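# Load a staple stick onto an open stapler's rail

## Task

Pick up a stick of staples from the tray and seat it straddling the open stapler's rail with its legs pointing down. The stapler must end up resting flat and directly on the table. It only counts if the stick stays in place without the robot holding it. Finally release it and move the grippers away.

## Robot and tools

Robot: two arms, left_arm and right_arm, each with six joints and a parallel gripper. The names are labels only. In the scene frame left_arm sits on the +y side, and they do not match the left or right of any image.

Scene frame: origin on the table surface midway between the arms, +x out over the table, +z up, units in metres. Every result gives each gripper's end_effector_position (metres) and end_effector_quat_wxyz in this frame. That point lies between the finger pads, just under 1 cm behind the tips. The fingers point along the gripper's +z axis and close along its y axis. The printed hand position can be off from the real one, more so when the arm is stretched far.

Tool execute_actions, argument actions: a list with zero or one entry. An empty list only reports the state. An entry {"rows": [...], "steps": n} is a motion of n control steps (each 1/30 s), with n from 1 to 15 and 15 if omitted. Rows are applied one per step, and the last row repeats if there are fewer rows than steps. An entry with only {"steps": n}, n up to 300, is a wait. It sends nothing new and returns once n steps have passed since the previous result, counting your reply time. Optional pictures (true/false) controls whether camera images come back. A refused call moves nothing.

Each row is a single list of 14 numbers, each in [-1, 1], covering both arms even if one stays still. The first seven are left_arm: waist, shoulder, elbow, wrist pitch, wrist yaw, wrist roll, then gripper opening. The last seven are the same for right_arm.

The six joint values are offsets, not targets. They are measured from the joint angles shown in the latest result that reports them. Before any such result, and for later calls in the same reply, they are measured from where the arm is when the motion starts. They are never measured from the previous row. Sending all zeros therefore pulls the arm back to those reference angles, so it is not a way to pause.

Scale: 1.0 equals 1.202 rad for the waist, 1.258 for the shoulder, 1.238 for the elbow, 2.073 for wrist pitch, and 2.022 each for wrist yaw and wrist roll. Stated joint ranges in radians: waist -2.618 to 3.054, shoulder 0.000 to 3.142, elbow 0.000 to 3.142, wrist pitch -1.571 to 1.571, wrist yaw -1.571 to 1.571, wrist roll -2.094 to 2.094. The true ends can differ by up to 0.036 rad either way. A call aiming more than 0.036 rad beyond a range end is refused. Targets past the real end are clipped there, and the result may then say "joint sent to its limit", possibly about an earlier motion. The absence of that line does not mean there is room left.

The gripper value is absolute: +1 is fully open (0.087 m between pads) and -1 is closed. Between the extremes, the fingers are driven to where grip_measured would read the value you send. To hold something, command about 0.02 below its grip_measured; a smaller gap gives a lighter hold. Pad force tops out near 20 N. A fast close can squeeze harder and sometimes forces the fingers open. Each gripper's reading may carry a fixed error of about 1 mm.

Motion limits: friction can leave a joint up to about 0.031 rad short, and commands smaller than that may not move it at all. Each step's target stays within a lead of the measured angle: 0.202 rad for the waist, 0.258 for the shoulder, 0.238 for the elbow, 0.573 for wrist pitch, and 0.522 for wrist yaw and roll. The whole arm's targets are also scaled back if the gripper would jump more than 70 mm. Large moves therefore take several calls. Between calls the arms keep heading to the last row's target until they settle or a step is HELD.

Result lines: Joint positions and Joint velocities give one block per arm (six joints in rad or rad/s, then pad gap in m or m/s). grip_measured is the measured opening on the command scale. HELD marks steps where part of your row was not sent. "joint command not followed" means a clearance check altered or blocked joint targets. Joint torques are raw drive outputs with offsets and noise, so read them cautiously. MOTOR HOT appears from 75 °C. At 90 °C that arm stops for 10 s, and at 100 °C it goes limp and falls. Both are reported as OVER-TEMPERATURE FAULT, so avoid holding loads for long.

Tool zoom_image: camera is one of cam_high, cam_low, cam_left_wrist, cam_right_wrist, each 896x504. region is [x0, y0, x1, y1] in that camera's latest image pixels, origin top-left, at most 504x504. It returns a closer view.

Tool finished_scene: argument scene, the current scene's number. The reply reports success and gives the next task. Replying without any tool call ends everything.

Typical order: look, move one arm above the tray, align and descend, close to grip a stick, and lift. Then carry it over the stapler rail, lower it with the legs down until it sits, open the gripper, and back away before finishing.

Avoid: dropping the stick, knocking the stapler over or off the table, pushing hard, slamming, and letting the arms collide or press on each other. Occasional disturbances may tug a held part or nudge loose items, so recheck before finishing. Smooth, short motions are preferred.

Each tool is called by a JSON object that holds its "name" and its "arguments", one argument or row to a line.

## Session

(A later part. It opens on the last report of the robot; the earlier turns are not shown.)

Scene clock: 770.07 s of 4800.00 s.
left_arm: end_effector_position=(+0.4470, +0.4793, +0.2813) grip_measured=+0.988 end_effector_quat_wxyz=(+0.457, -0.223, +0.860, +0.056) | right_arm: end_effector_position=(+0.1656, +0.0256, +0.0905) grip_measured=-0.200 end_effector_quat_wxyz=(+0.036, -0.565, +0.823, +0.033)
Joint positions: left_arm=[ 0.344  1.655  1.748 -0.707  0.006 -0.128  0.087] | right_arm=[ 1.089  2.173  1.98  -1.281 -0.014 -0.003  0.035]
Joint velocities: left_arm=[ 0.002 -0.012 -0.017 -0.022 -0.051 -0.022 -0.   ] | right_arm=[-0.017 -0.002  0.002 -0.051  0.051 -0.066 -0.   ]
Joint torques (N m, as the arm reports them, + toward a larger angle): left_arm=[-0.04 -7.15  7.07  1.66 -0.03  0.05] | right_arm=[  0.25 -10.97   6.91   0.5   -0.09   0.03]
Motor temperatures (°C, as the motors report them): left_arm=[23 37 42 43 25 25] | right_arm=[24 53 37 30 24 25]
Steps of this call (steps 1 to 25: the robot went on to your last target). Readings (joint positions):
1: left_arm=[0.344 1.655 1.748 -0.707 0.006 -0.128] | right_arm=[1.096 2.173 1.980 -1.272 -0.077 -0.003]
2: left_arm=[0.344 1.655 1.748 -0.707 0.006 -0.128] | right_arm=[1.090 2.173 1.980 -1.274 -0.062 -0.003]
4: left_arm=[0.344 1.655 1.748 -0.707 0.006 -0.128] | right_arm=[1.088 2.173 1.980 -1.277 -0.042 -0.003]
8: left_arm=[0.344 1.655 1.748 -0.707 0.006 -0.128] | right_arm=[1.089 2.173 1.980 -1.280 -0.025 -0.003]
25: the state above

Now extend; also roll 0.33 to align with stick axis.

{"name": "execute_actions", "arguments": {
  "actions": [
    {"rows":[[0,0,0,0,0,0,1,0,0.22,0.21,-0.01,0,0.165,-0.2]],"steps":15}
  ],
  "pictures": false
}}

{"name": "execute_actions", "arguments": {
  "actions": [
    {"steps":20}
  ]
}}

Scene clock: 774.87 s of 4800.00 s.
left_arm: end_effector_position=(+0.4470, +0.4793, +0.2813) grip_measured=+0.988 end_effector_quat_wxyz=(+0.457, -0.223, +0.860, +0.056) | right_arm: end_effector_position=(+0.1682, +0.0680, +0.0224) grip_measured=-0.200 end_effector_quat_wxyz=(+0.002, -0.430, +0.903, +0.012)
Joint positions: left_arm=[ 0.344  1.655  1.748 -0.707  0.006 -0.128  0.087] | right_arm=[ 1.089  2.472  2.213 -1.292 -0.014  0.312  0.035]
Joint velocities: left_arm=[-0.017  0.007  0.002  0.066 -0.007 -0.037  0.001] | right_arm=[-0.012 -0.017 -0.012 -0.051  0.022  0.095  0.001]
Joint torques (N m, as the arm reports them, + toward a larger angle): left_arm=[ 0.05 -7.14  7.06  1.68 -0.03  0.06] | right_arm=[ -0.25 -14.35   9.09   0.37  -0.14   0.1 ]
Motor temperatures (°C, as the motors report them): left_arm=[23 37 42 44 25 25] | right_arm=[24 53 37 30 23 25]
Steps of this call (steps 1 to 15: the robot went on to your last target; steps 16 to 90: nothing new was sent; then 1.30 s passed at rest; steps 91 to 105: all 15 steps of this action). Readings (joint positions):
91: left_arm=[0.344 1.655 1.748 -0.707 0.006 -0.128] | right_arm=[1.089 2.208 2.030 -1.315 -0.014 0.047]
92: left_arm=[0.344 1.655 1.748 -0.707 0.006 -0.128] | right_arm=[1.089 2.268 2.118 -1.327 -0.014 0.103]
94: left_arm=[0.344 1.655 1.748 -0.707 0.006 -0.128] | right_arm=[1.089 2.370 2.206 -1.286 -0.014 0.182]
98: left_arm=[0.344 1.655 1.748 -0.707 0.006 -0.128] | right_arm=[1.089 2.470 2.213 -1.286 -0.014 0.266]
105: the state above

Scene clock: 775.53 s of 4800.00 s.
left_arm: end_effector_position=(+0.4470, +0.4793, +0.2813) grip_measured=+0.988 end_effector_quat_wxyz=(+0.457, -0.223, +0.860, +0.056) | right_arm: end_effector_position=(+0.1678, +0.0683, +0.0224) grip_measured=-0.200 end_effector_quat_wxyz=(+0.002, -0.425, +0.905, +0.012)
Joint positions: left_arm=[ 0.344  1.655  1.748 -0.707  0.006 -0.128  0.087] | right_arm=[ 1.089  2.472  2.213 -1.292 -0.014  0.323  0.035]
Joint velocities: left_arm=[ 0.007  0.022 -0.017  0.051  0.007 -0.037 -0.   ] | right_arm=[-0.017  0.007  0.002  0.022  0.081 -0.022  0.001]
Joint torques (N m, as the arm reports them, + toward a larger angle): left_arm=[ 0.02 -7.13  7.05  1.66 -0.03  0.03] | right_arm=[ -0.3  -14.37   9.07   0.37  -0.14   0.11]
Motor temperatures (°C, as the motors report them): left_arm=[23 37 42 44 25 25] | right_arm=[24 53 37 30 23 25]
Steps of this call (steps 1 to 20: the robot went on to your last target). Readings (joint positions):
1: left_arm=[0.344 1.655 1.748 -0.707 0.006 -0.128] | right_arm=[1.089 2.472 2.213 -1.292 -0.014 0.314]
2: left_arm=[0.344 1.655 1.748 -0.707 0.006 -0.128] | right_arm=[1.089 2.472 2.213 -1.292 -0.014 0.316]
4: left_arm=[0.344 1.655 1.748 -0.707 0.006 -0.128] | right_arm=[1.089 2.472 2.213 -1.292 -0.014 0.319]
8: left_arm=[0.344 1.655 1.748 -0.707 0.006 -0.128] | right_arm=[1.089 2.472 2.213 -1.292 -0.014 0.322]
20: the state above

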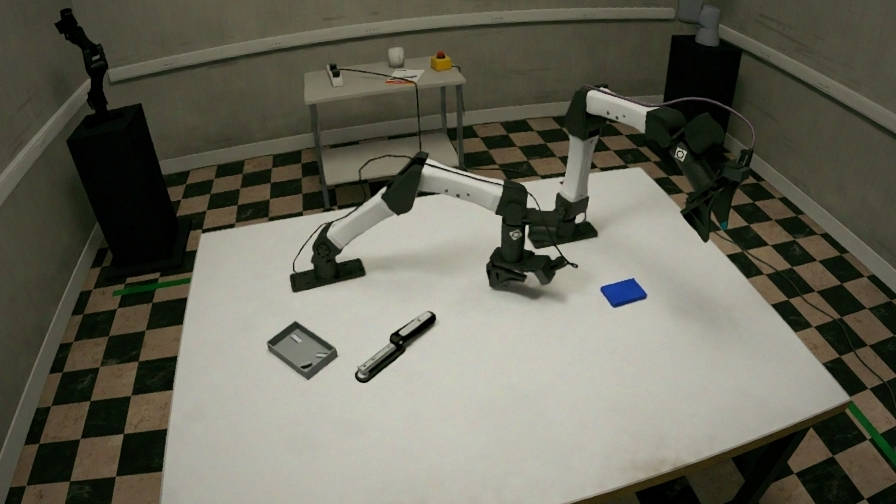

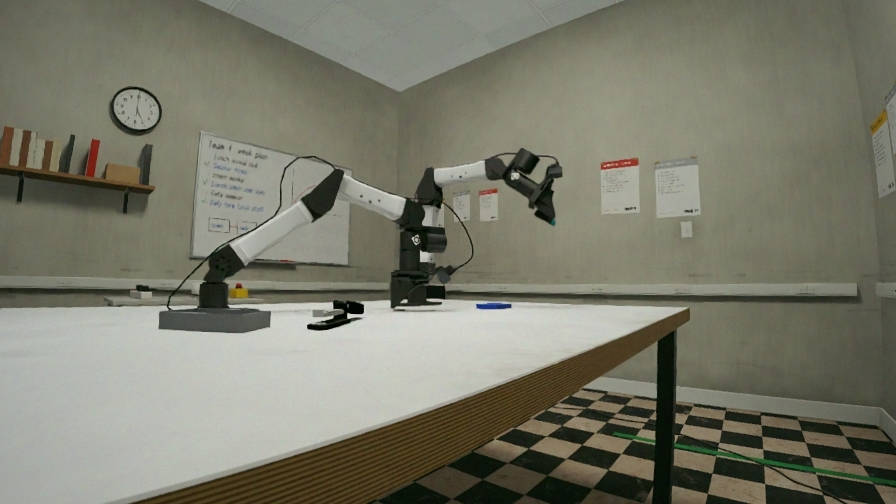

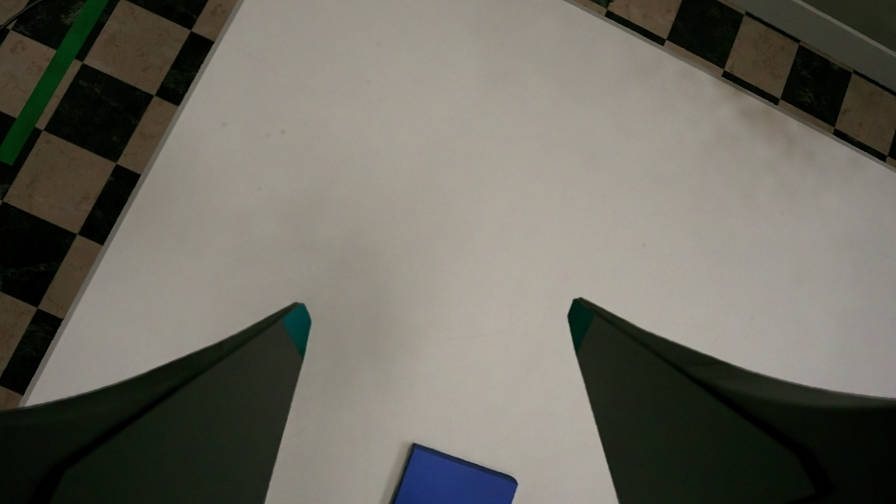

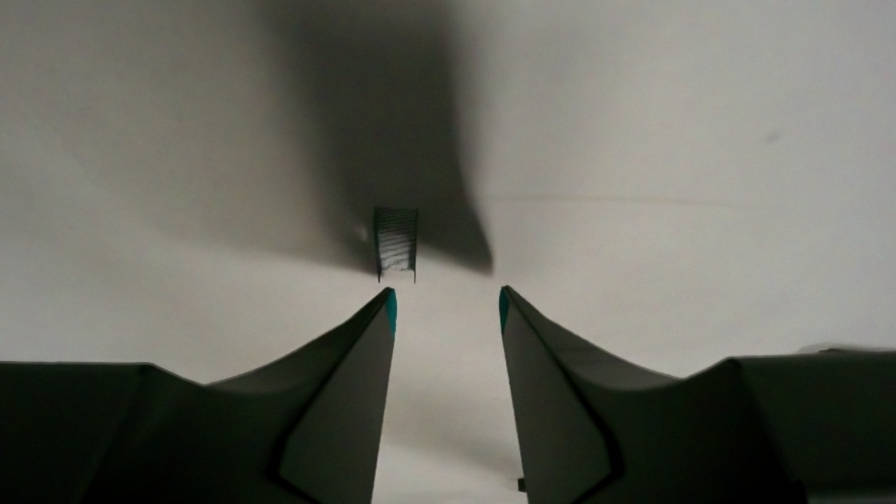

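{"name": "execute_actions", "arguments": {
  "actions": [
    {"rows":[[0,0,0,0,0,0,1,0.03,0,0.09,0,0,0,0.0],[0,0,0,0,0,0,1,0.03,0,0.09,0,0,0,0.0],[0,0,0,0,0,0,1,0.03,0,0.09,0,0,0,0.0],[0,0,0,0,0,0,1,0.03,0,0.09,0,0,0,0.0],[0,0,0,0,0,0,1,0.03,0.03,0.09,0,0,0,0.0],[0,0,0,0,0,0,1,0.03,0.045,0.09,0,0,0,0.0]],"steps":15}
  ]
}}

Scene clock: 784.80 s of 4800.00 s.
left_arm: end_effector_position=(+0.4470, +0.4793, +0.2813) grip_measured=+0.988 end_effector_quat_wxyz=(+0.457, -0.223, +0.860, +0.056) | right_arm: end_effector_position=(+0.1584, +0.0890, +0.0193) grip_measured=+0.000 end_effector_quat_wxyz=(+0.014, -0.440, +0.897, +0.023)
Joint positions: left_arm=[ 0.344  1.655  1.748 -0.707  0.006 -0.128  0.087] | right_arm=[ 1.125  2.526  2.304 -1.296 -0.013  0.324  0.044]
Joint velocities: left_arm=[ 0.007 -0.012  0.012 -0.11  -0.066 -0.007  0.001] | right_arm=[ 0.012 -0.012  0.002  0.037  0.022 -0.007  0.001]
Joint torques (N m, as the arm reports them, + toward a larger angle): left_arm=[ 0.05 -7.24  7.13  1.68 -0.02  0.04] | right_arm=[ -0.26 -12.67   8.63   0.6   -0.14   0.02]
Motor temperatures (°C, as the motors report them): left_arm=[23 37 42 44 25 25] | right_arm=[24 55 38 30 23 25]
Steps of this call (steps 1 to 15: the robot went on to your last target; steps 16 to 90: nothing new was sent; then 5.77 s passed at rest; steps 91 to 105: all 15 steps of this action). Readings (joint positions):
91: left_arm=[0.344 1.655 1.748 -0.707 0.006 -0.128] | right_arm=[1.091 2.475 2.227 -1.299 -0.013 0.324]
92: left_arm=[0.344 1.655 1.748 -0.707 0.006 -0.128] | right_arm=[1.094 2.481 2.250 -1.301 -0.013 0.324]
94: left_arm=[0.344 1.655 1.748 -0.707 0.006 -0.128] | right_arm=[1.105 2.482 2.282 -1.299 -0.013 0.324]
98: left_arm=[0.344 1.655 1.748 -0.707 0.006 -0.128] | right_arm=[1.123 2.492 2.304 -1.296 -0.013 0.324]
105: the state above

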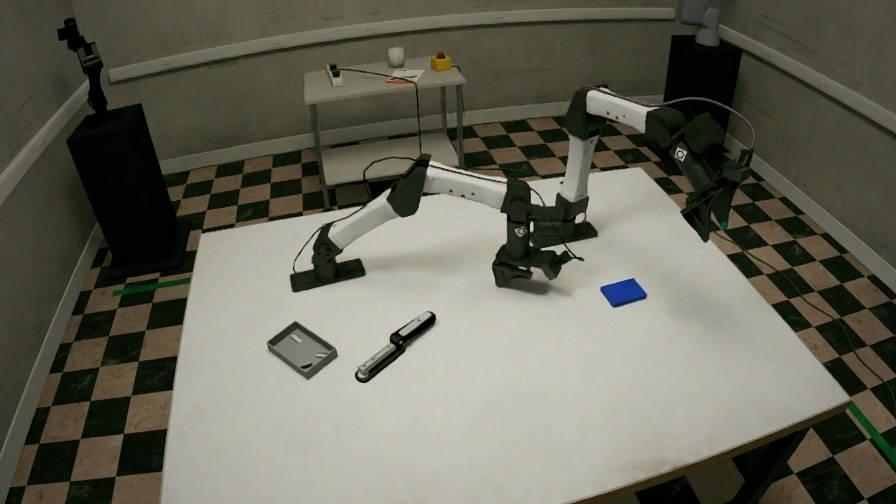

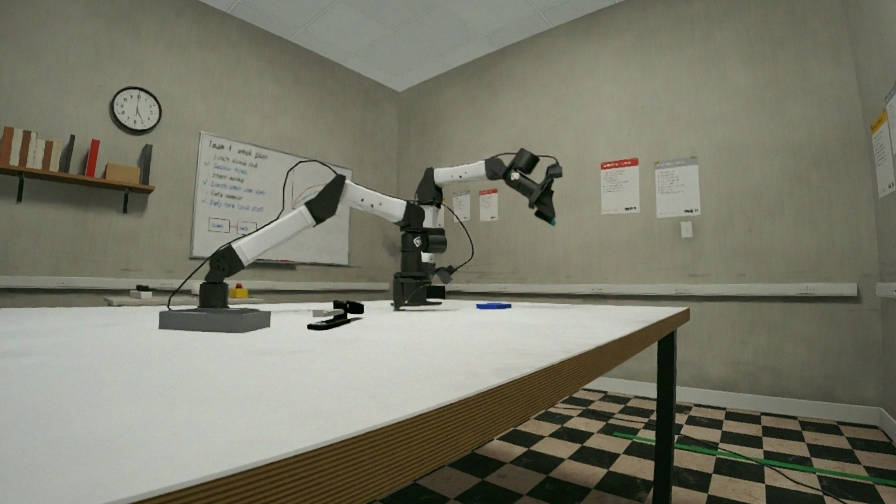

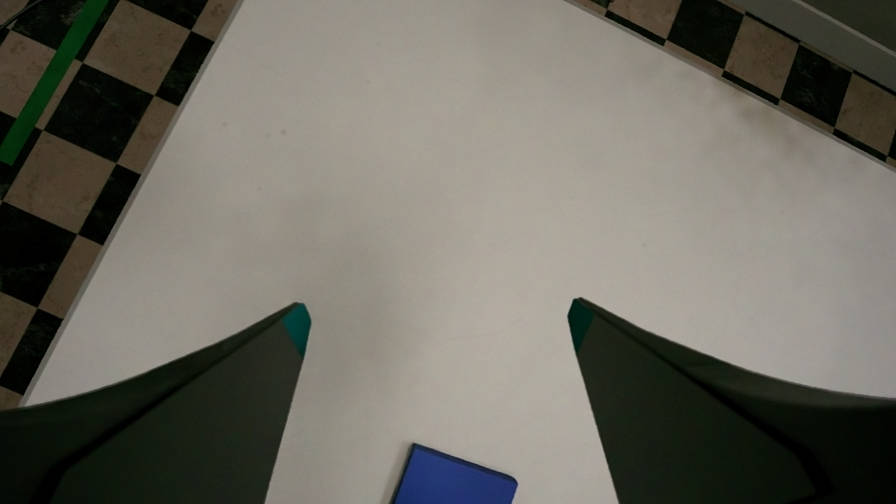

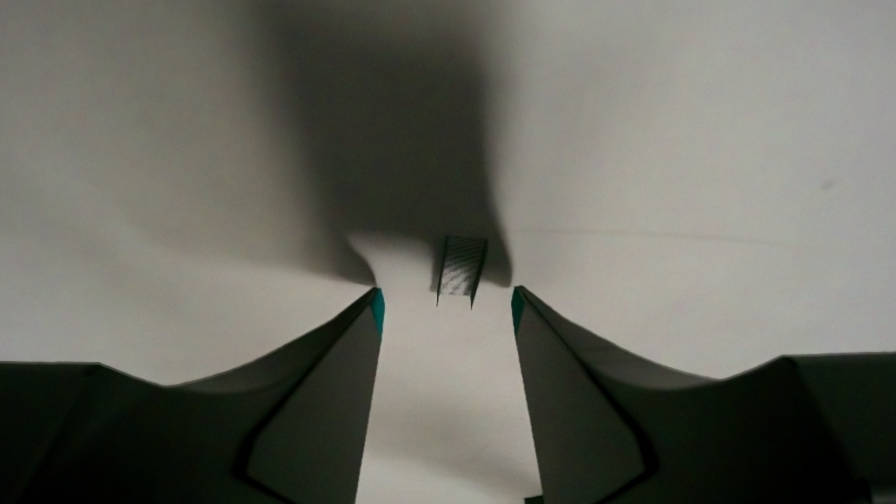

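{"name": "execute_actions", "arguments": {
  "actions": [
    {"rows":[[0,0,0,0,0,0,1,0,0.0,0,0.035,0,0,0.0],[0,0,0,0,0,0,1,0,0.0,0,0.035,0,0,0.0],[0,0,0,0,0,0,1,0,0.0,0,0.035,0,0,0.0],[0,0,0,0,0,0,1,0,0.0,0,0.035,0,0,0.0],[0,0,0,0,0,0,1,0,0.035,0,0.035,0,0,0.0]],"steps":15}
  ]
}}

Scene clock: 789.67 s of 4800.00 s.
left_arm: end_effector_position=(+0.4470, +0.4793, +0.2813) grip_measured=+0.988 end_effector_quat_wxyz=(+0.457, -0.223, +0.860, +0.056) | right_arm: end_effector_position=(+0.1618, +0.0989, +0.0127) grip_measured=+0.000 end_effector_quat_wxyz=(+0.026, -0.440, +0.897, +0.035)
Joint positions: left_arm=[ 0.344  1.655  1.748 -0.707  0.006 -0.128  0.087] | right_arm=[ 1.125  2.539  2.304 -1.249 -0.013  0.324  0.044]
Joint velocities: left_arm=[ 0.002 -0.017  0.022  0.037  0.095  0.081 -0.   ] | right_arm=[ 0.007  0.007 -0.002  0.007  0.007  0.051  0.001]
Joint torques (N m, as the arm reports them, + toward a larger angle): left_arm=[ 0.03 -7.2   7.1   1.68 -0.03  0.04] | right_arm=[ -0.3  -10.63   6.9    0.92  -0.14   0.02]
Motor temperatures (°C, as the motors report them): left_arm=[23 37 42 44 25 25] | right_arm=[24 55 38 30 23 25]
Steps of this call (steps 1 to 15: the robot went on to your last target; steps 16 to 90: nothing new was sent; then 1.37 s passed at rest; steps 91 to 105: all 15 steps of this action). Readings (joint positions):
91: left_arm=[0.344 1.655 1.748 -0.707 0.006 -0.128] | right_arm=[1.125 2.526 2.304 -1.292 -0.013 0.324]
92: left_arm=[0.344 1.655 1.748 -0.707 0.006 -0.128] | right_arm=[1.125 2.526 2.304 -1.283 -0.013 0.324]
94: left_arm=[0.344 1.655 1.748 -0.707 0.006 -0.128] | right_arm=[1.125 2.526 2.304 -1.267 -0.013 0.324]
98: left_arm=[0.344 1.655 1.748 -0.707 0.006 -0.128] | right_arm=[1.125 2.539 2.304 -1.252 -0.013 0.324]
105: the state above

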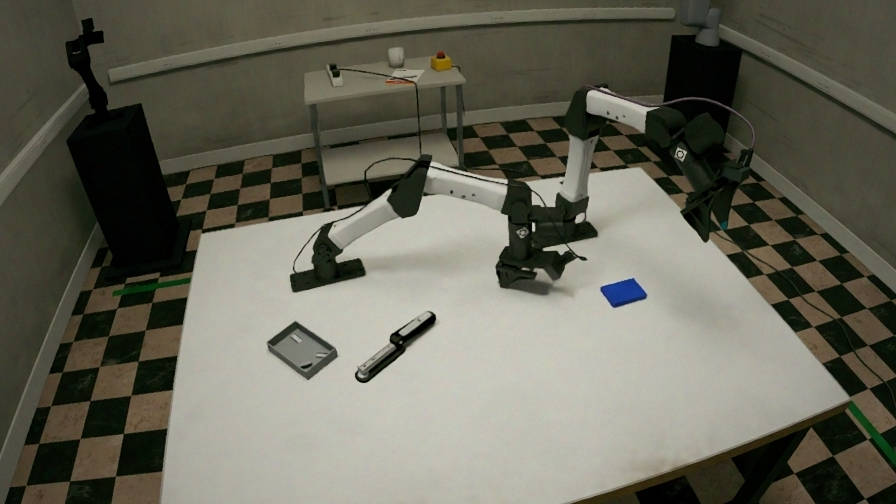

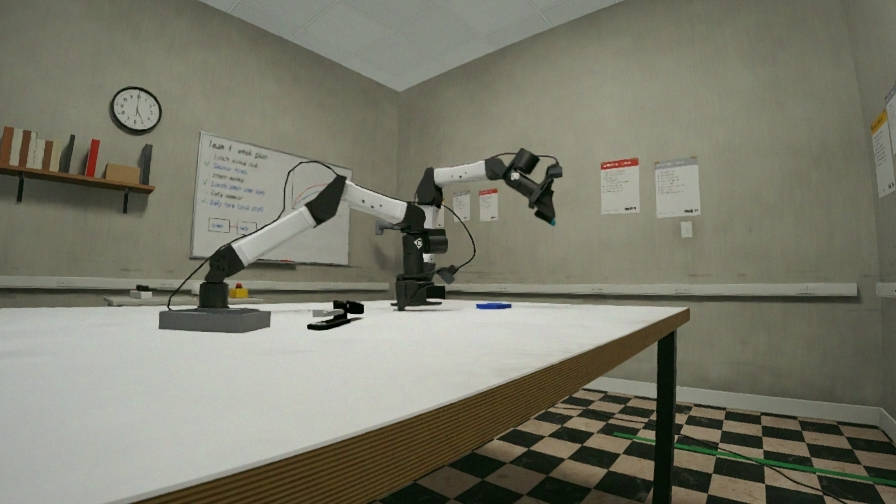

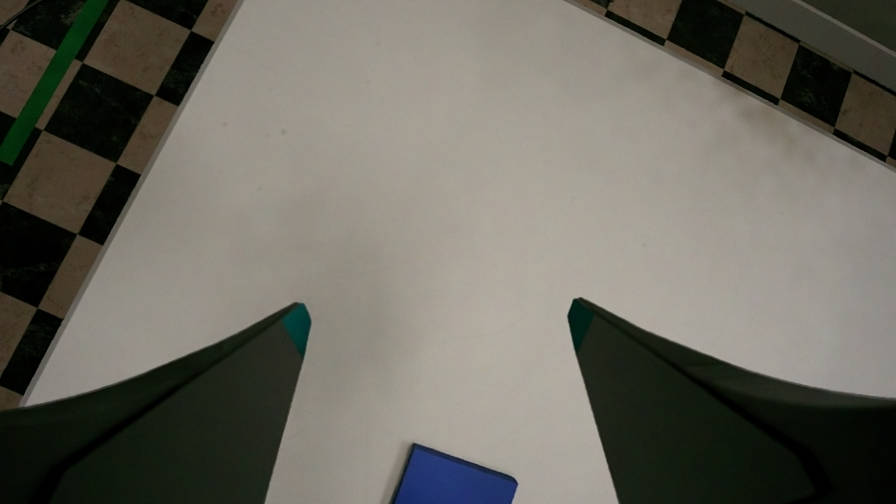

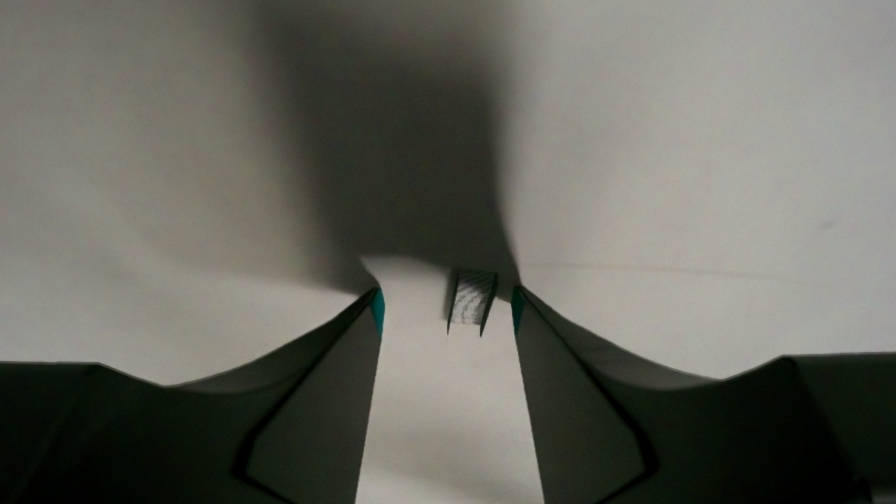

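{"name": "execute_actions", "arguments": {
  "actions": [
    {"rows":[[0,0,0,0,0,0,1,0,0,0,0,0,0,-0.15],[0,0,0,0,0,0,1,0,0,0,0,0,0,-0.3],[0,0,0,0,0,0,1,0,0,0,0,0,0,-0.4],[0,0,0,0,0,0,1,0,0,0,0,0,0,-0.5],[0,0,0,0,0,0,1,0,0,0,0,0,0,-0.6],[0,0,0,0,0,0,1,0,0,0,0,0,0,-0.7],[0,0,0,0,0,0,1,0,0,0,0,0,0,-0.75],[0,0,0,0,0,0,1,0,0,0,0,0,0,-0.8]],"steps":15}
  ],
  "pictures": false
}}

{"name": "execute_actions", "arguments": {
  "actions": [
    {"rows":[[0,0,0,0,0,0,1,0,-0.15,0,0,0,0,-0.8]],"steps":15}
  ]
}}

Scene clock: 800.00 s of 4800.00 s.
left_arm: end_effector_position=(+0.4470, +0.4793, +0.2813) grip_measured=+0.988 end_effector_quat_wxyz=(+0.457, -0.223, +0.860, +0.056) | right_arm: end_effector_position=(+0.1672, +0.0948, +0.0131) grip_measured=-0.739 end_effector_quat_wxyz=(+0.031, -0.438, +0.898, +0.025)
Joint positions: left_arm=[ 0.344  1.655  1.748 -0.707  0.006 -0.128  0.087] | right_arm=[ 1.119  2.538  2.304 -1.259  0.007  0.321  0.011]
Joint velocities: left_arm=[ 0.022 -0.002 -0.007 -0.081  0.051 -0.007 -0.   ] | right_arm=[ 0.007 -0.002 -0.007 -0.037 -0.007 -0.022  0.   ]
Joint torques (N m, as the arm reports them, + toward a larger angle): left_arm=[ 0.04 -7.22  7.05  1.66 -0.03  0.07] | right_arm=[  0.13 -12.93   6.88   0.72  -0.33   0.04]
Motor temperatures (°C, as the motors report them): left_arm=[23 37 42 44 25 25] | right_arm=[24 54 38 30 23 25]
Steps of this call (steps 1 to 15: the robot went on to your last target; steps 16 to 90: nothing new was sent; then 6.83 s passed at rest; steps 91 to 105: all 15 steps of this action). Readings (joint positions):
91: left_arm=[0.344 1.655 1.748 -0.707 0.006 -0.128] | right_arm=[1.125 2.538 2.304 -1.251 -0.007 0.322]
92: left_arm=[0.344 1.655 1.748 -0.707 0.006 -0.128] | right_arm=[1.123 2.538 2.304 -1.254 -0.000 0.322]
94: left_arm=[0.344 1.655 1.748 -0.707 0.006 -0.128] | right_arm=[1.120 2.538 2.304 -1.257 0.008 0.321]
98: left_arm=[0.344 1.655 1.748 -0.707 0.006 -0.128] | right_arm=[1.119 2.538 2.304 -1.259 0.009 0.321]
105: the state above

Scene clock: 800.50 s of 4800.00 s.
left_arm: end_effector_position=(+0.4470, +0.4793, +0.2813) grip_measured=+0.988 end_effector_quat_wxyz=(+0.457, -0.223, +0.860, +0.056) | right_arm: end_effector_position=(+0.1700, +0.1023, +0.1004) grip_measured=-0.739 end_effector_quat_wxyz=(+0.096, -0.435, +0.891, +0.089)
Joint positions: left_arm=[ 0.344  1.655  1.748 -0.707  0.006 -0.128  0.087] | right_arm=[ 1.119  2.34   2.293 -1.262  0.008  0.321  0.011]
Joint velocities: left_arm=[-0.007 -0.002 -0.002  0.022  0.051  0.007 -0.   ] | right_arm=[ 0.012  0.002  0.007  0.022 -0.037  0.007 -0.001]
Joint torques (N m, as the arm reports them, + toward a larger angle): left_arm=[-0.02 -7.16  7.07  1.67 -0.03  0.09] | right_arm=[ -0.29 -11.48   7.99   1.04  -0.14   0.01]
Motor temperatures (°C, as the motors report them): left_arm=[23 37 42 44 25 25] | right_arm=[24 54 38 30 23 25]
Steps of this call (steps 1 to 15: all 15 steps of this action). Readings (joint positions):
1: left_arm=[0.344 1.655 1.748 -0.707 0.006 -0.128] | right_arm=[1.119 2.525 2.301 -1.258 0.008 0.321]
2: left_arm=[0.344 1.655 1.748 -0.707 0.006 -0.128] | right_arm=[1.119 2.506 2.294 -1.262 0.008 0.321]
4: left_arm=[0.344 1.655 1.748 -0.707 0.006 -0.128] | right_arm=[1.119 2.449 2.293 -1.265 0.008 0.321]
8: left_arm=[0.344 1.655 1.748 -0.707 0.006 -0.128] | right_arm=[1.119 2.343 2.293 -1.262 0.008 0.321]
15: the state above

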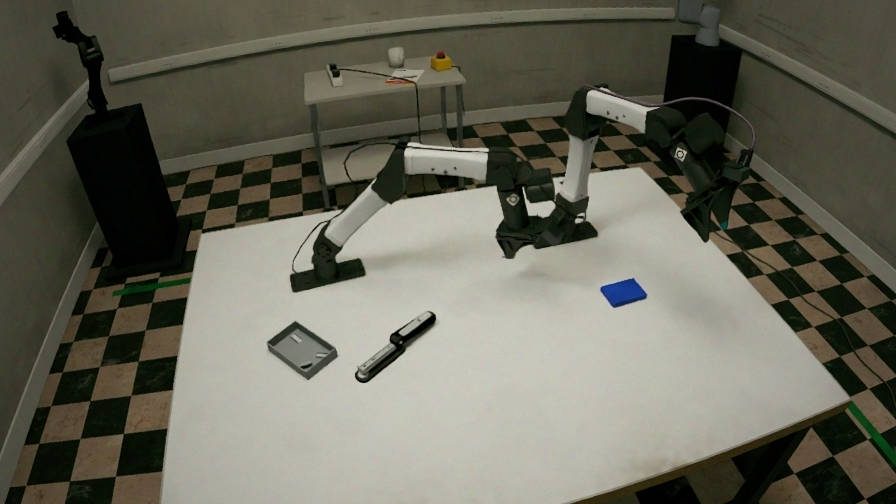

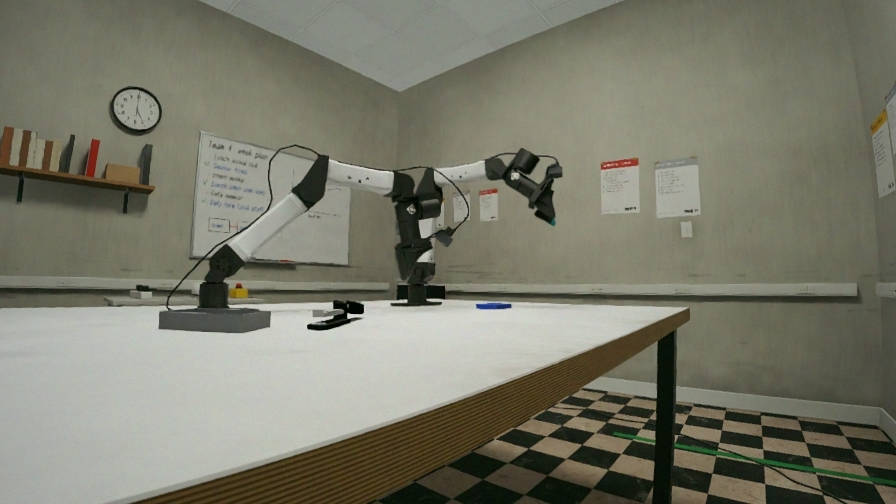

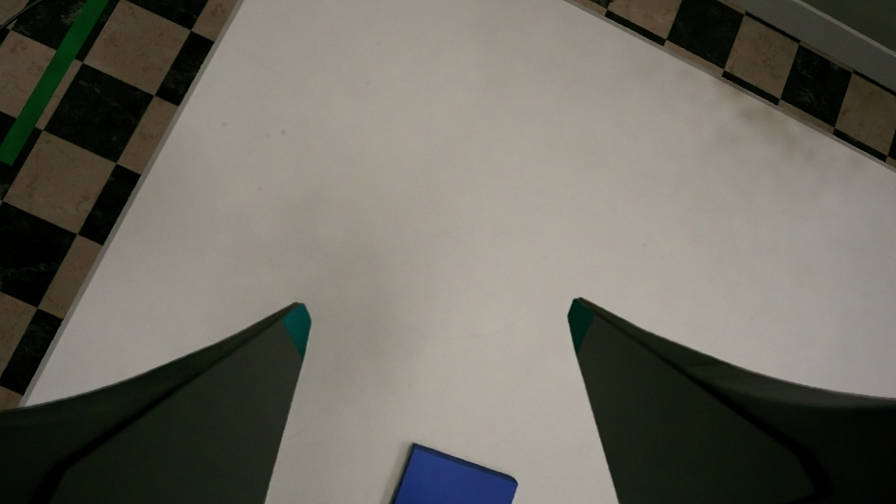

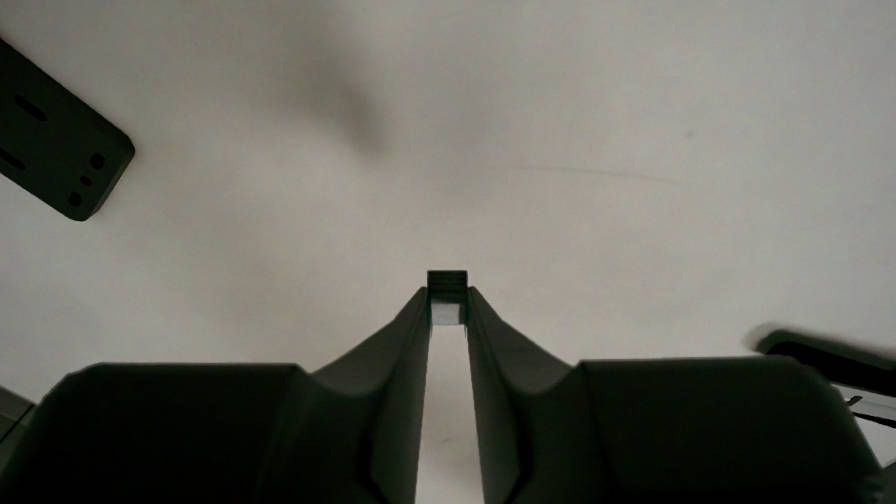

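{"name": "execute_actions", "arguments": {
  "actions": [
    {"rows":[[0,0,0,0,0,0,1,-0.4,-0.33,-0.3,-0.1,0,0.38,-0.8]],"steps":15}
  ],
  "pictures": false
}}

{"name": "execute_actions", "arguments": {
  "actions": [],
  "pictures": false
}}

Scene clock: 807.70 s of 4800.00 s.
left_arm: end_effector_position=(+0.4470, +0.4793, +0.2813) grip_measured=+0.988 end_effector_quat_wxyz=(+0.457, -0.223, +0.860, +0.056) | right_arm: end_effector_position=(+0.2851, -0.0840, +0.1790) grip_measured=-0.739 end_effector_quat_wxyz=(+0.063, +0.158, +0.984, +0.056)
Joint positions: left_arm=[ 0.344  1.655  1.748 -0.707  0.006 -0.128  0.087] | right_arm=[ 0.598  1.925  1.96  -1.439  0.023  1.025  0.011]
Joint velocities: left_arm=[-0.012  0.012 -0.007  0.051 -0.007 -0.007  0.001] | right_arm=[ 0.261 -0.032 -0.173 -0.007 -0.037  0.403  0.   ]
Joint torques (N m, as the arm reports them, + toward a larger angle): left_arm=[-0.1  -7.19  7.11  1.67 -0.03  0.05] | right_arm=[ 1.6  -8.77  4.18  0.48 -0.23  0.08]
Motor temperatures (°C, as the motors report them): left_arm=[23 37 42 44 25 25] | right_arm=[24 53 39 30 23 25]
Steps of this call (steps 1 to 15: the robot went on to your last target; steps 16 to 90: nothing new was sent; then 3.70 s passed at rest; steps 91 to 105: all 15 steps of this action). Readings (joint positions):
91: left_arm=[0.344 1.655 1.748 -0.707 0.006 -0.128] | right_arm=[1.110 2.321 2.264 -1.256 0.004 0.368]
92: left_arm=[0.344 1.655 1.748 -0.707 0.006 -0.128] | right_arm=[1.095 2.286 2.210 -1.271 -0.001 0.428]
94: left_arm=[0.344 1.655 1.748 -0.707 0.006 -0.128] | right_arm=[1.032 2.200 2.102 -1.312 -0.003 0.554]
98: left_arm=[0.344 1.655 1.748 -0.707 0.006 -0.128] | right_arm=[0.830 2.026 1.976 -1.383 -0.003 0.802]
105: the state above

Scene clock: 807.70 s of 4800.00 s.
left_arm: end_effector_position=(+0.4470, +0.4793, +0.2813) grip_measured=+0.988 end_effector_quat_wxyz=(+0.457, -0.223, +0.860, +0.056) | right_arm: end_effector_position=(+0.2851, -0.0840, +0.1790) grip_measured=-0.739 end_effector_quat_wxyz=(+0.063, +0.158, +0.984, +0.056)
Joint positions: left_arm=[ 0.344  1.655  1.748 -0.707  0.006 -0.128  0.087] | right_arm=[ 0.598  1.925  1.96  -1.439  0.023  1.025  0.011]
Joint velocities: left_arm=[-0.012  0.012 -0.007  0.051 -0.007 -0.007  0.001] | right_arm=[ 0.261 -0.032 -0.173 -0.007 -0.037  0.403  0.   ]
Joint torques (N m, as the arm reports them, + toward a larger angle): left_arm=[-0.1  -7.19  7.11  1.67 -0.03  0.05] | right_arm=[ 1.6  -8.77  4.18  0.48 -0.23  0.08]
Motor temperatures (°C, as the motors report them): left_arm=[23 37 42 44 25 25] | right_arm=[24 53 39 30 23 25]

{"name": "execute_actions", "arguments": {
  "actions": [
    {"rows":[[0,0,0,0,0,0,1,-0.492,0.01,-0.347,0.135,-0.01,0.035,-0.8]],"steps":15}
  ],
  "pictures": false
}}

{"name": "execute_actions", "arguments": {
  "actions": [
    {"steps":25}
  ]
}}

Scene clock: 812.47 s of 4800.00 s.
left_arm: end_effector_position=(+0.4470, +0.4793, +0.2813) grip_measured=+0.988 end_effector_quat_wxyz=(+0.457, -0.223, +0.860, +0.056) | right_arm: end_effector_position=(+0.3604, -0.2913, +0.0670) grip_measured=-0.739 end_effector_quat_wxyz=(-0.004, +0.484, +0.875, -0.012)
Joint positions: left_arm=[ 0.344  1.655  1.748 -0.707  0.006 -0.128  0.087] | right_arm=[-0.034  1.953  1.546 -1.184  0.015  1.089  0.011]
Joint velocities: left_arm=[-0.007 -0.007  0.002  0.007  0.022  0.007 -0.   ] | right_arm=[-0.061 -0.012  0.002  0.066  0.11  -0.037 -0.   ]
Joint torques (N m, as the arm reports them, + toward a larger angle): left_arm=[-0.06 -7.17  7.12  1.66 -0.02  0.06] | right_arm=[  3.44 -10.11   5.27   0.53  -0.26   0.08]
Motor temperatures (°C, as the motors report them): left_arm=[23 37 42 44 25 25] | right_arm=[24 52 38 30 23 25]
Steps of this call (steps 1 to 30: the robot went on to your last target; steps 31 to 100: nothing new was sent; then 0.93 s passed at rest; steps 101 to 115: all 15 steps of this action). Readings (joint positions):
101: left_arm=[0.344 1.655 1.748 -0.707 0.006 -0.128] | right_arm=[0.625 1.920 1.918 -1.425 0.008 1.082]
102: left_arm=[0.344 1.655 1.748 -0.707 0.006 -0.128] | right_arm=[0.600 1.913 1.875 -1.383 0.002 1.082]
104: left_arm=[0.344 1.655 1.748 -0.707 0.006 -0.128] | right_arm=[0.516 1.914 1.778 -1.318 0.001 1.082]
108: left_arm=[0.344 1.655 1.748 -0.707 0.006 -0.128] | right_arm=[0.303 1.934 1.596 -1.241 -0.001 1.083]
115: the state above

Scene clock: 813.30 s of 4800.00 s.
left_arm: end_effector_position=(+0.4470, +0.4793, +0.2813) grip_measured=+0.988 end_effector_quat_wxyz=(+0.457, -0.223, +0.860, +0.056) | right_arm: end_effector_position=(+0.3596, -0.2768, +0.0670) grip_measured=-0.739 end_effector_quat_wxyz=(-0.003, +0.467, +0.884, -0.007)
Joint positions: left_arm=[ 0.344  1.655  1.748 -0.707  0.006 -0.128  0.087] | right_arm=[ 0.005  1.953  1.546 -1.177  0.009  1.089  0.011]
Joint velocities: left_arm=[ 0.002 -0.002 -0.007 -0.022 -0.022 -0.095 -0.   ] | right_arm=[-0.012 -0.027  0.002 -0.007 -0.037 -0.022 -0.001]
Joint torques (N m, as the arm reports them, + toward a larger angle): left_arm=[ 0.08 -7.19  7.05  1.67 -0.04  0.05] | right_arm=[ -0.14 -10.08   5.24   0.55  -0.15   0.11]
Motor temperatures (°C, as the motors report them): left_arm=[23 37 42 44 25 25] | right_arm=[24 52 38 30 23 25]
Steps of this call (steps 1 to 25: the robot went on to your last target). Readings (joint positions):
1: left_arm=[0.344 1.655 1.748 -0.707 0.006 -0.128] | right_arm=[-0.032 1.953 1.546 -1.183 0.016 1.089]
2: left_arm=[0.344 1.655 1.748 -0.707 0.006 -0.128] | right_arm=[-0.024 1.953 1.546 -1.182 0.015 1.089]
4: left_arm=[0.344 1.655 1.748 -0.707 0.006 -0.128] | right_arm=[-0.007 1.953 1.546 -1.179 0.013 1.089]
8: left_arm=[0.344 1.655 1.748 -0.707 0.006 -0.128] | right_arm=[0.005 1.953 1.546 -1.177 0.009 1.089]
25: the state above

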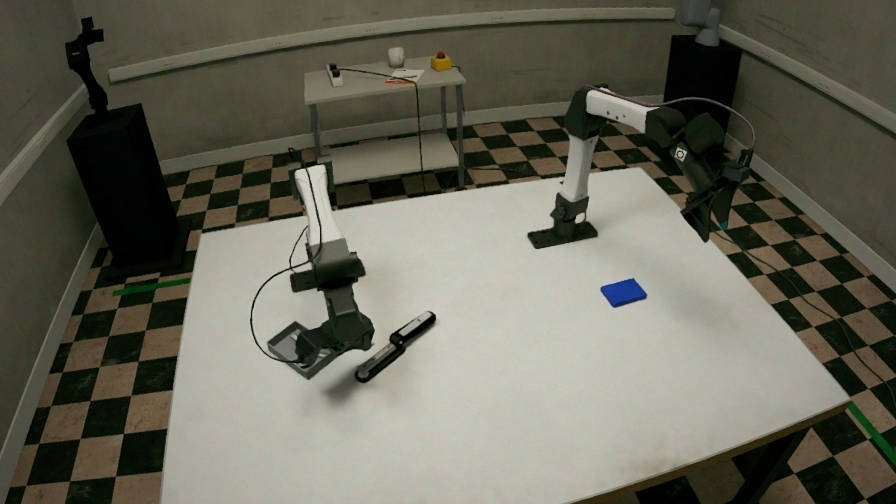

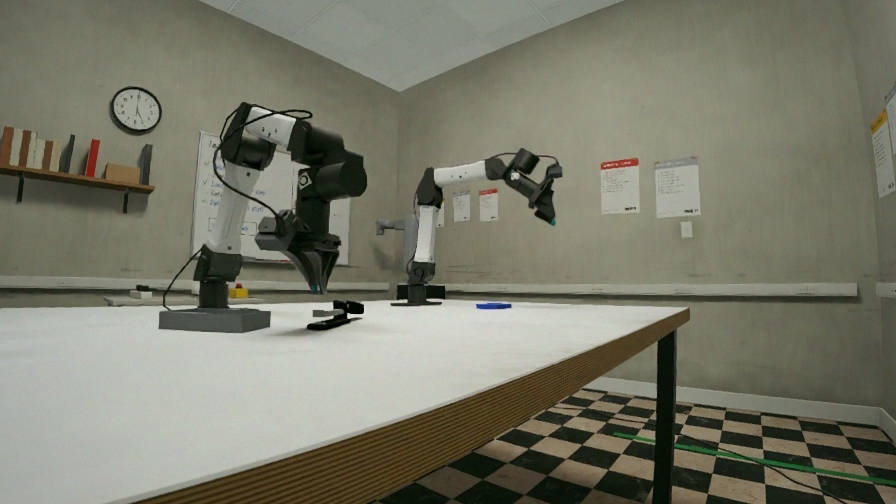

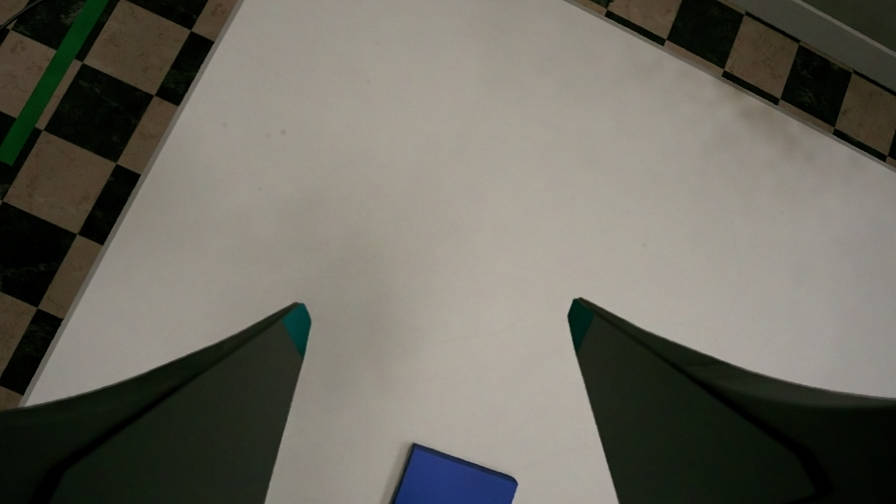

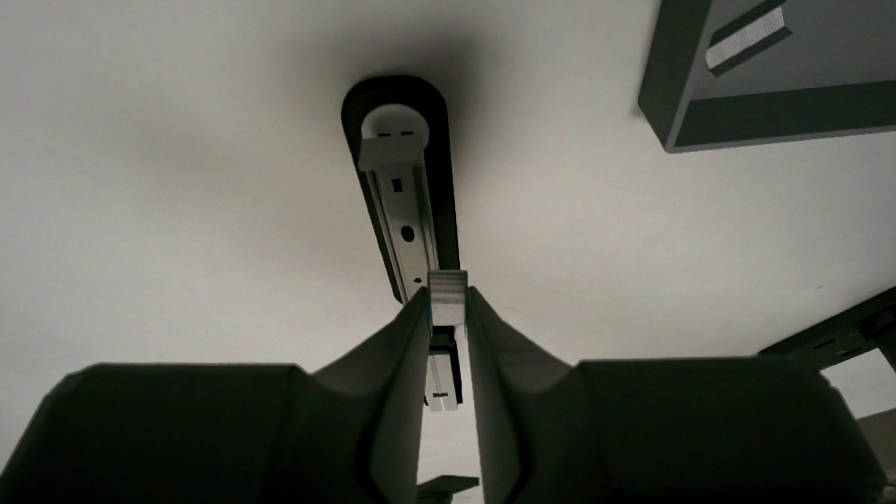

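{"name": "execute_actions", "arguments": {
  "actions": [
    {"rows":[[0,0,0,0,0,0,1,0,0.06,0.06,0.0,0,-0.07,-0.8]],"steps":15}
  ]
}}

Scene clock: 826.00 s of 4800.00 s.
left_arm: end_effector_position=(+0.4470, +0.4793, +0.2813) grip_measured=+0.988 end_effector_quat_wxyz=(+0.457, -0.223, +0.860, +0.056) | right_arm: end_effector_position=(+0.3644, -0.2791, +0.0547) grip_measured=-0.739 end_effector_quat_wxyz=(-0.014, +0.409, +0.912, -0.014)
Joint positions: left_arm=[ 0.344  1.655  1.748 -0.707  0.006 -0.128  0.087] | right_arm=[ 0.005  2.021  1.591 -1.179  0.009  0.96   0.011]
Joint velocities: left_arm=[-0.002  0.017  0.012 -0.081 -0.081  0.007 -0.   ] | right_arm=[ 0.002  0.022  0.012 -0.051 -0.066 -0.066 -0.001]
Joint torques (N m, as the arm reports them, + toward a larger angle): left_arm=[ 0.   -7.18  7.18  1.66 -0.02  0.04] | right_arm=[-0.3  -8.92  9.04  0.33 -0.1  -0.07]
Motor temperatures (°C, as the motors report them): left_arm=[23 37 42 44 25 25] | right_arm=[24 50 38 29 23 25]
Steps of this call (steps 1 to 15: the robot went on to your last target; steps 16 to 90: nothing new was sent; then 9.20 s passed at rest; steps 91 to 105: all 15 steps of this action). Readings (joint positions):
91: left_arm=[0.344 1.655 1.748 -0.707 0.006 -0.128] | right_arm=[0.005 1.960 1.555 -1.183 0.009 1.069]
92: left_arm=[0.344 1.655 1.748 -0.707 0.006 -0.128] | right_arm=[0.005 1.975 1.571 -1.186 0.009 1.046]
94: left_arm=[0.344 1.655 1.748 -0.707 0.006 -0.128] | right_arm=[0.005 2.001 1.590 -1.180 0.009 1.013]
98: left_arm=[0.344 1.655 1.748 -0.707 0.006 -0.128] | right_arm=[0.005 2.021 1.591 -1.179 0.009 0.979]
105: the state above

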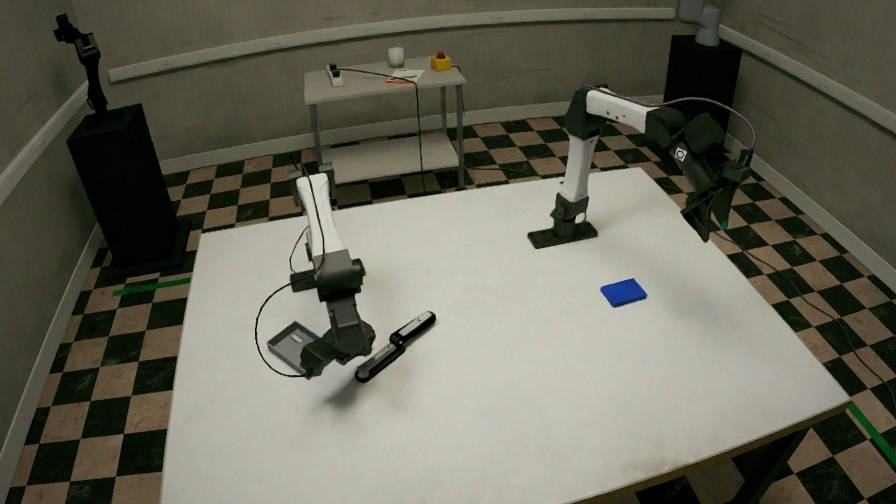

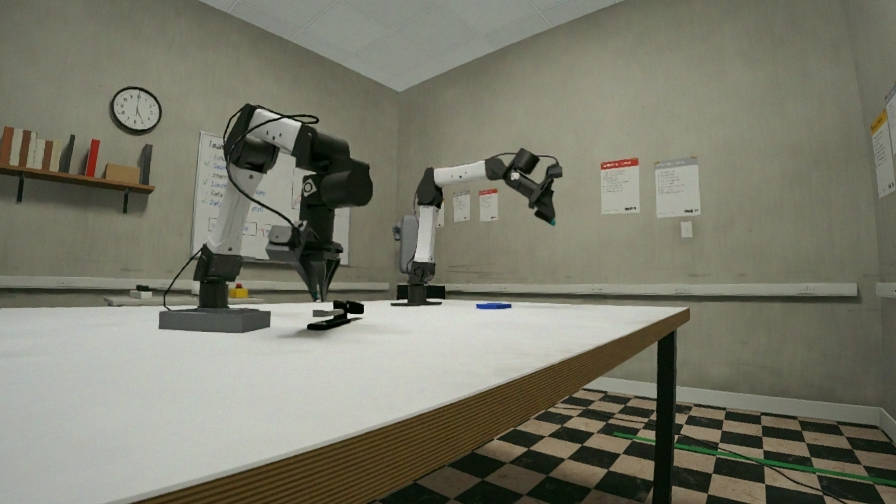

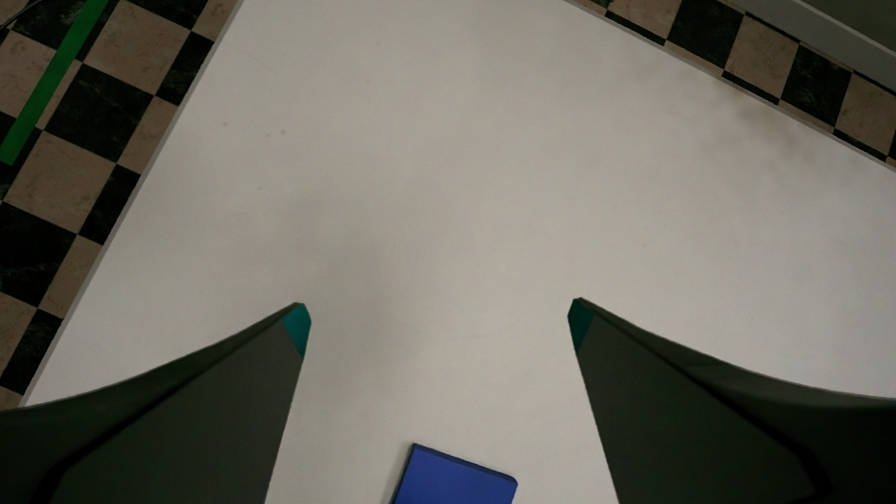

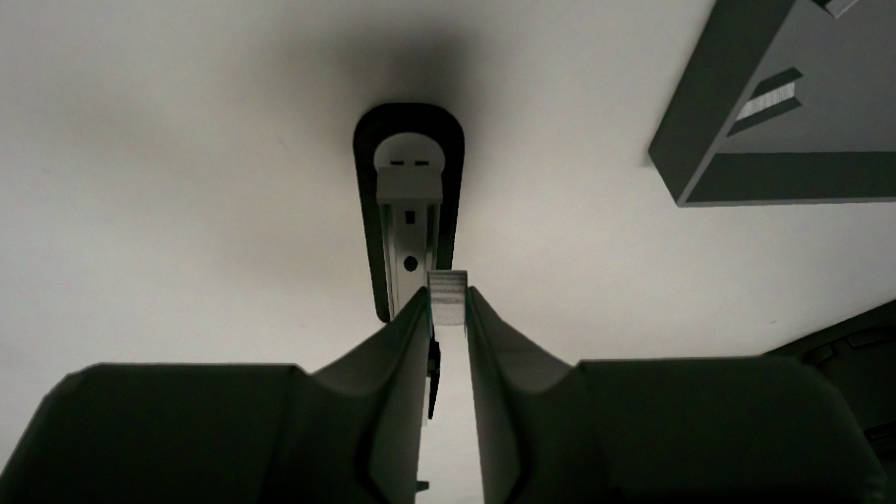

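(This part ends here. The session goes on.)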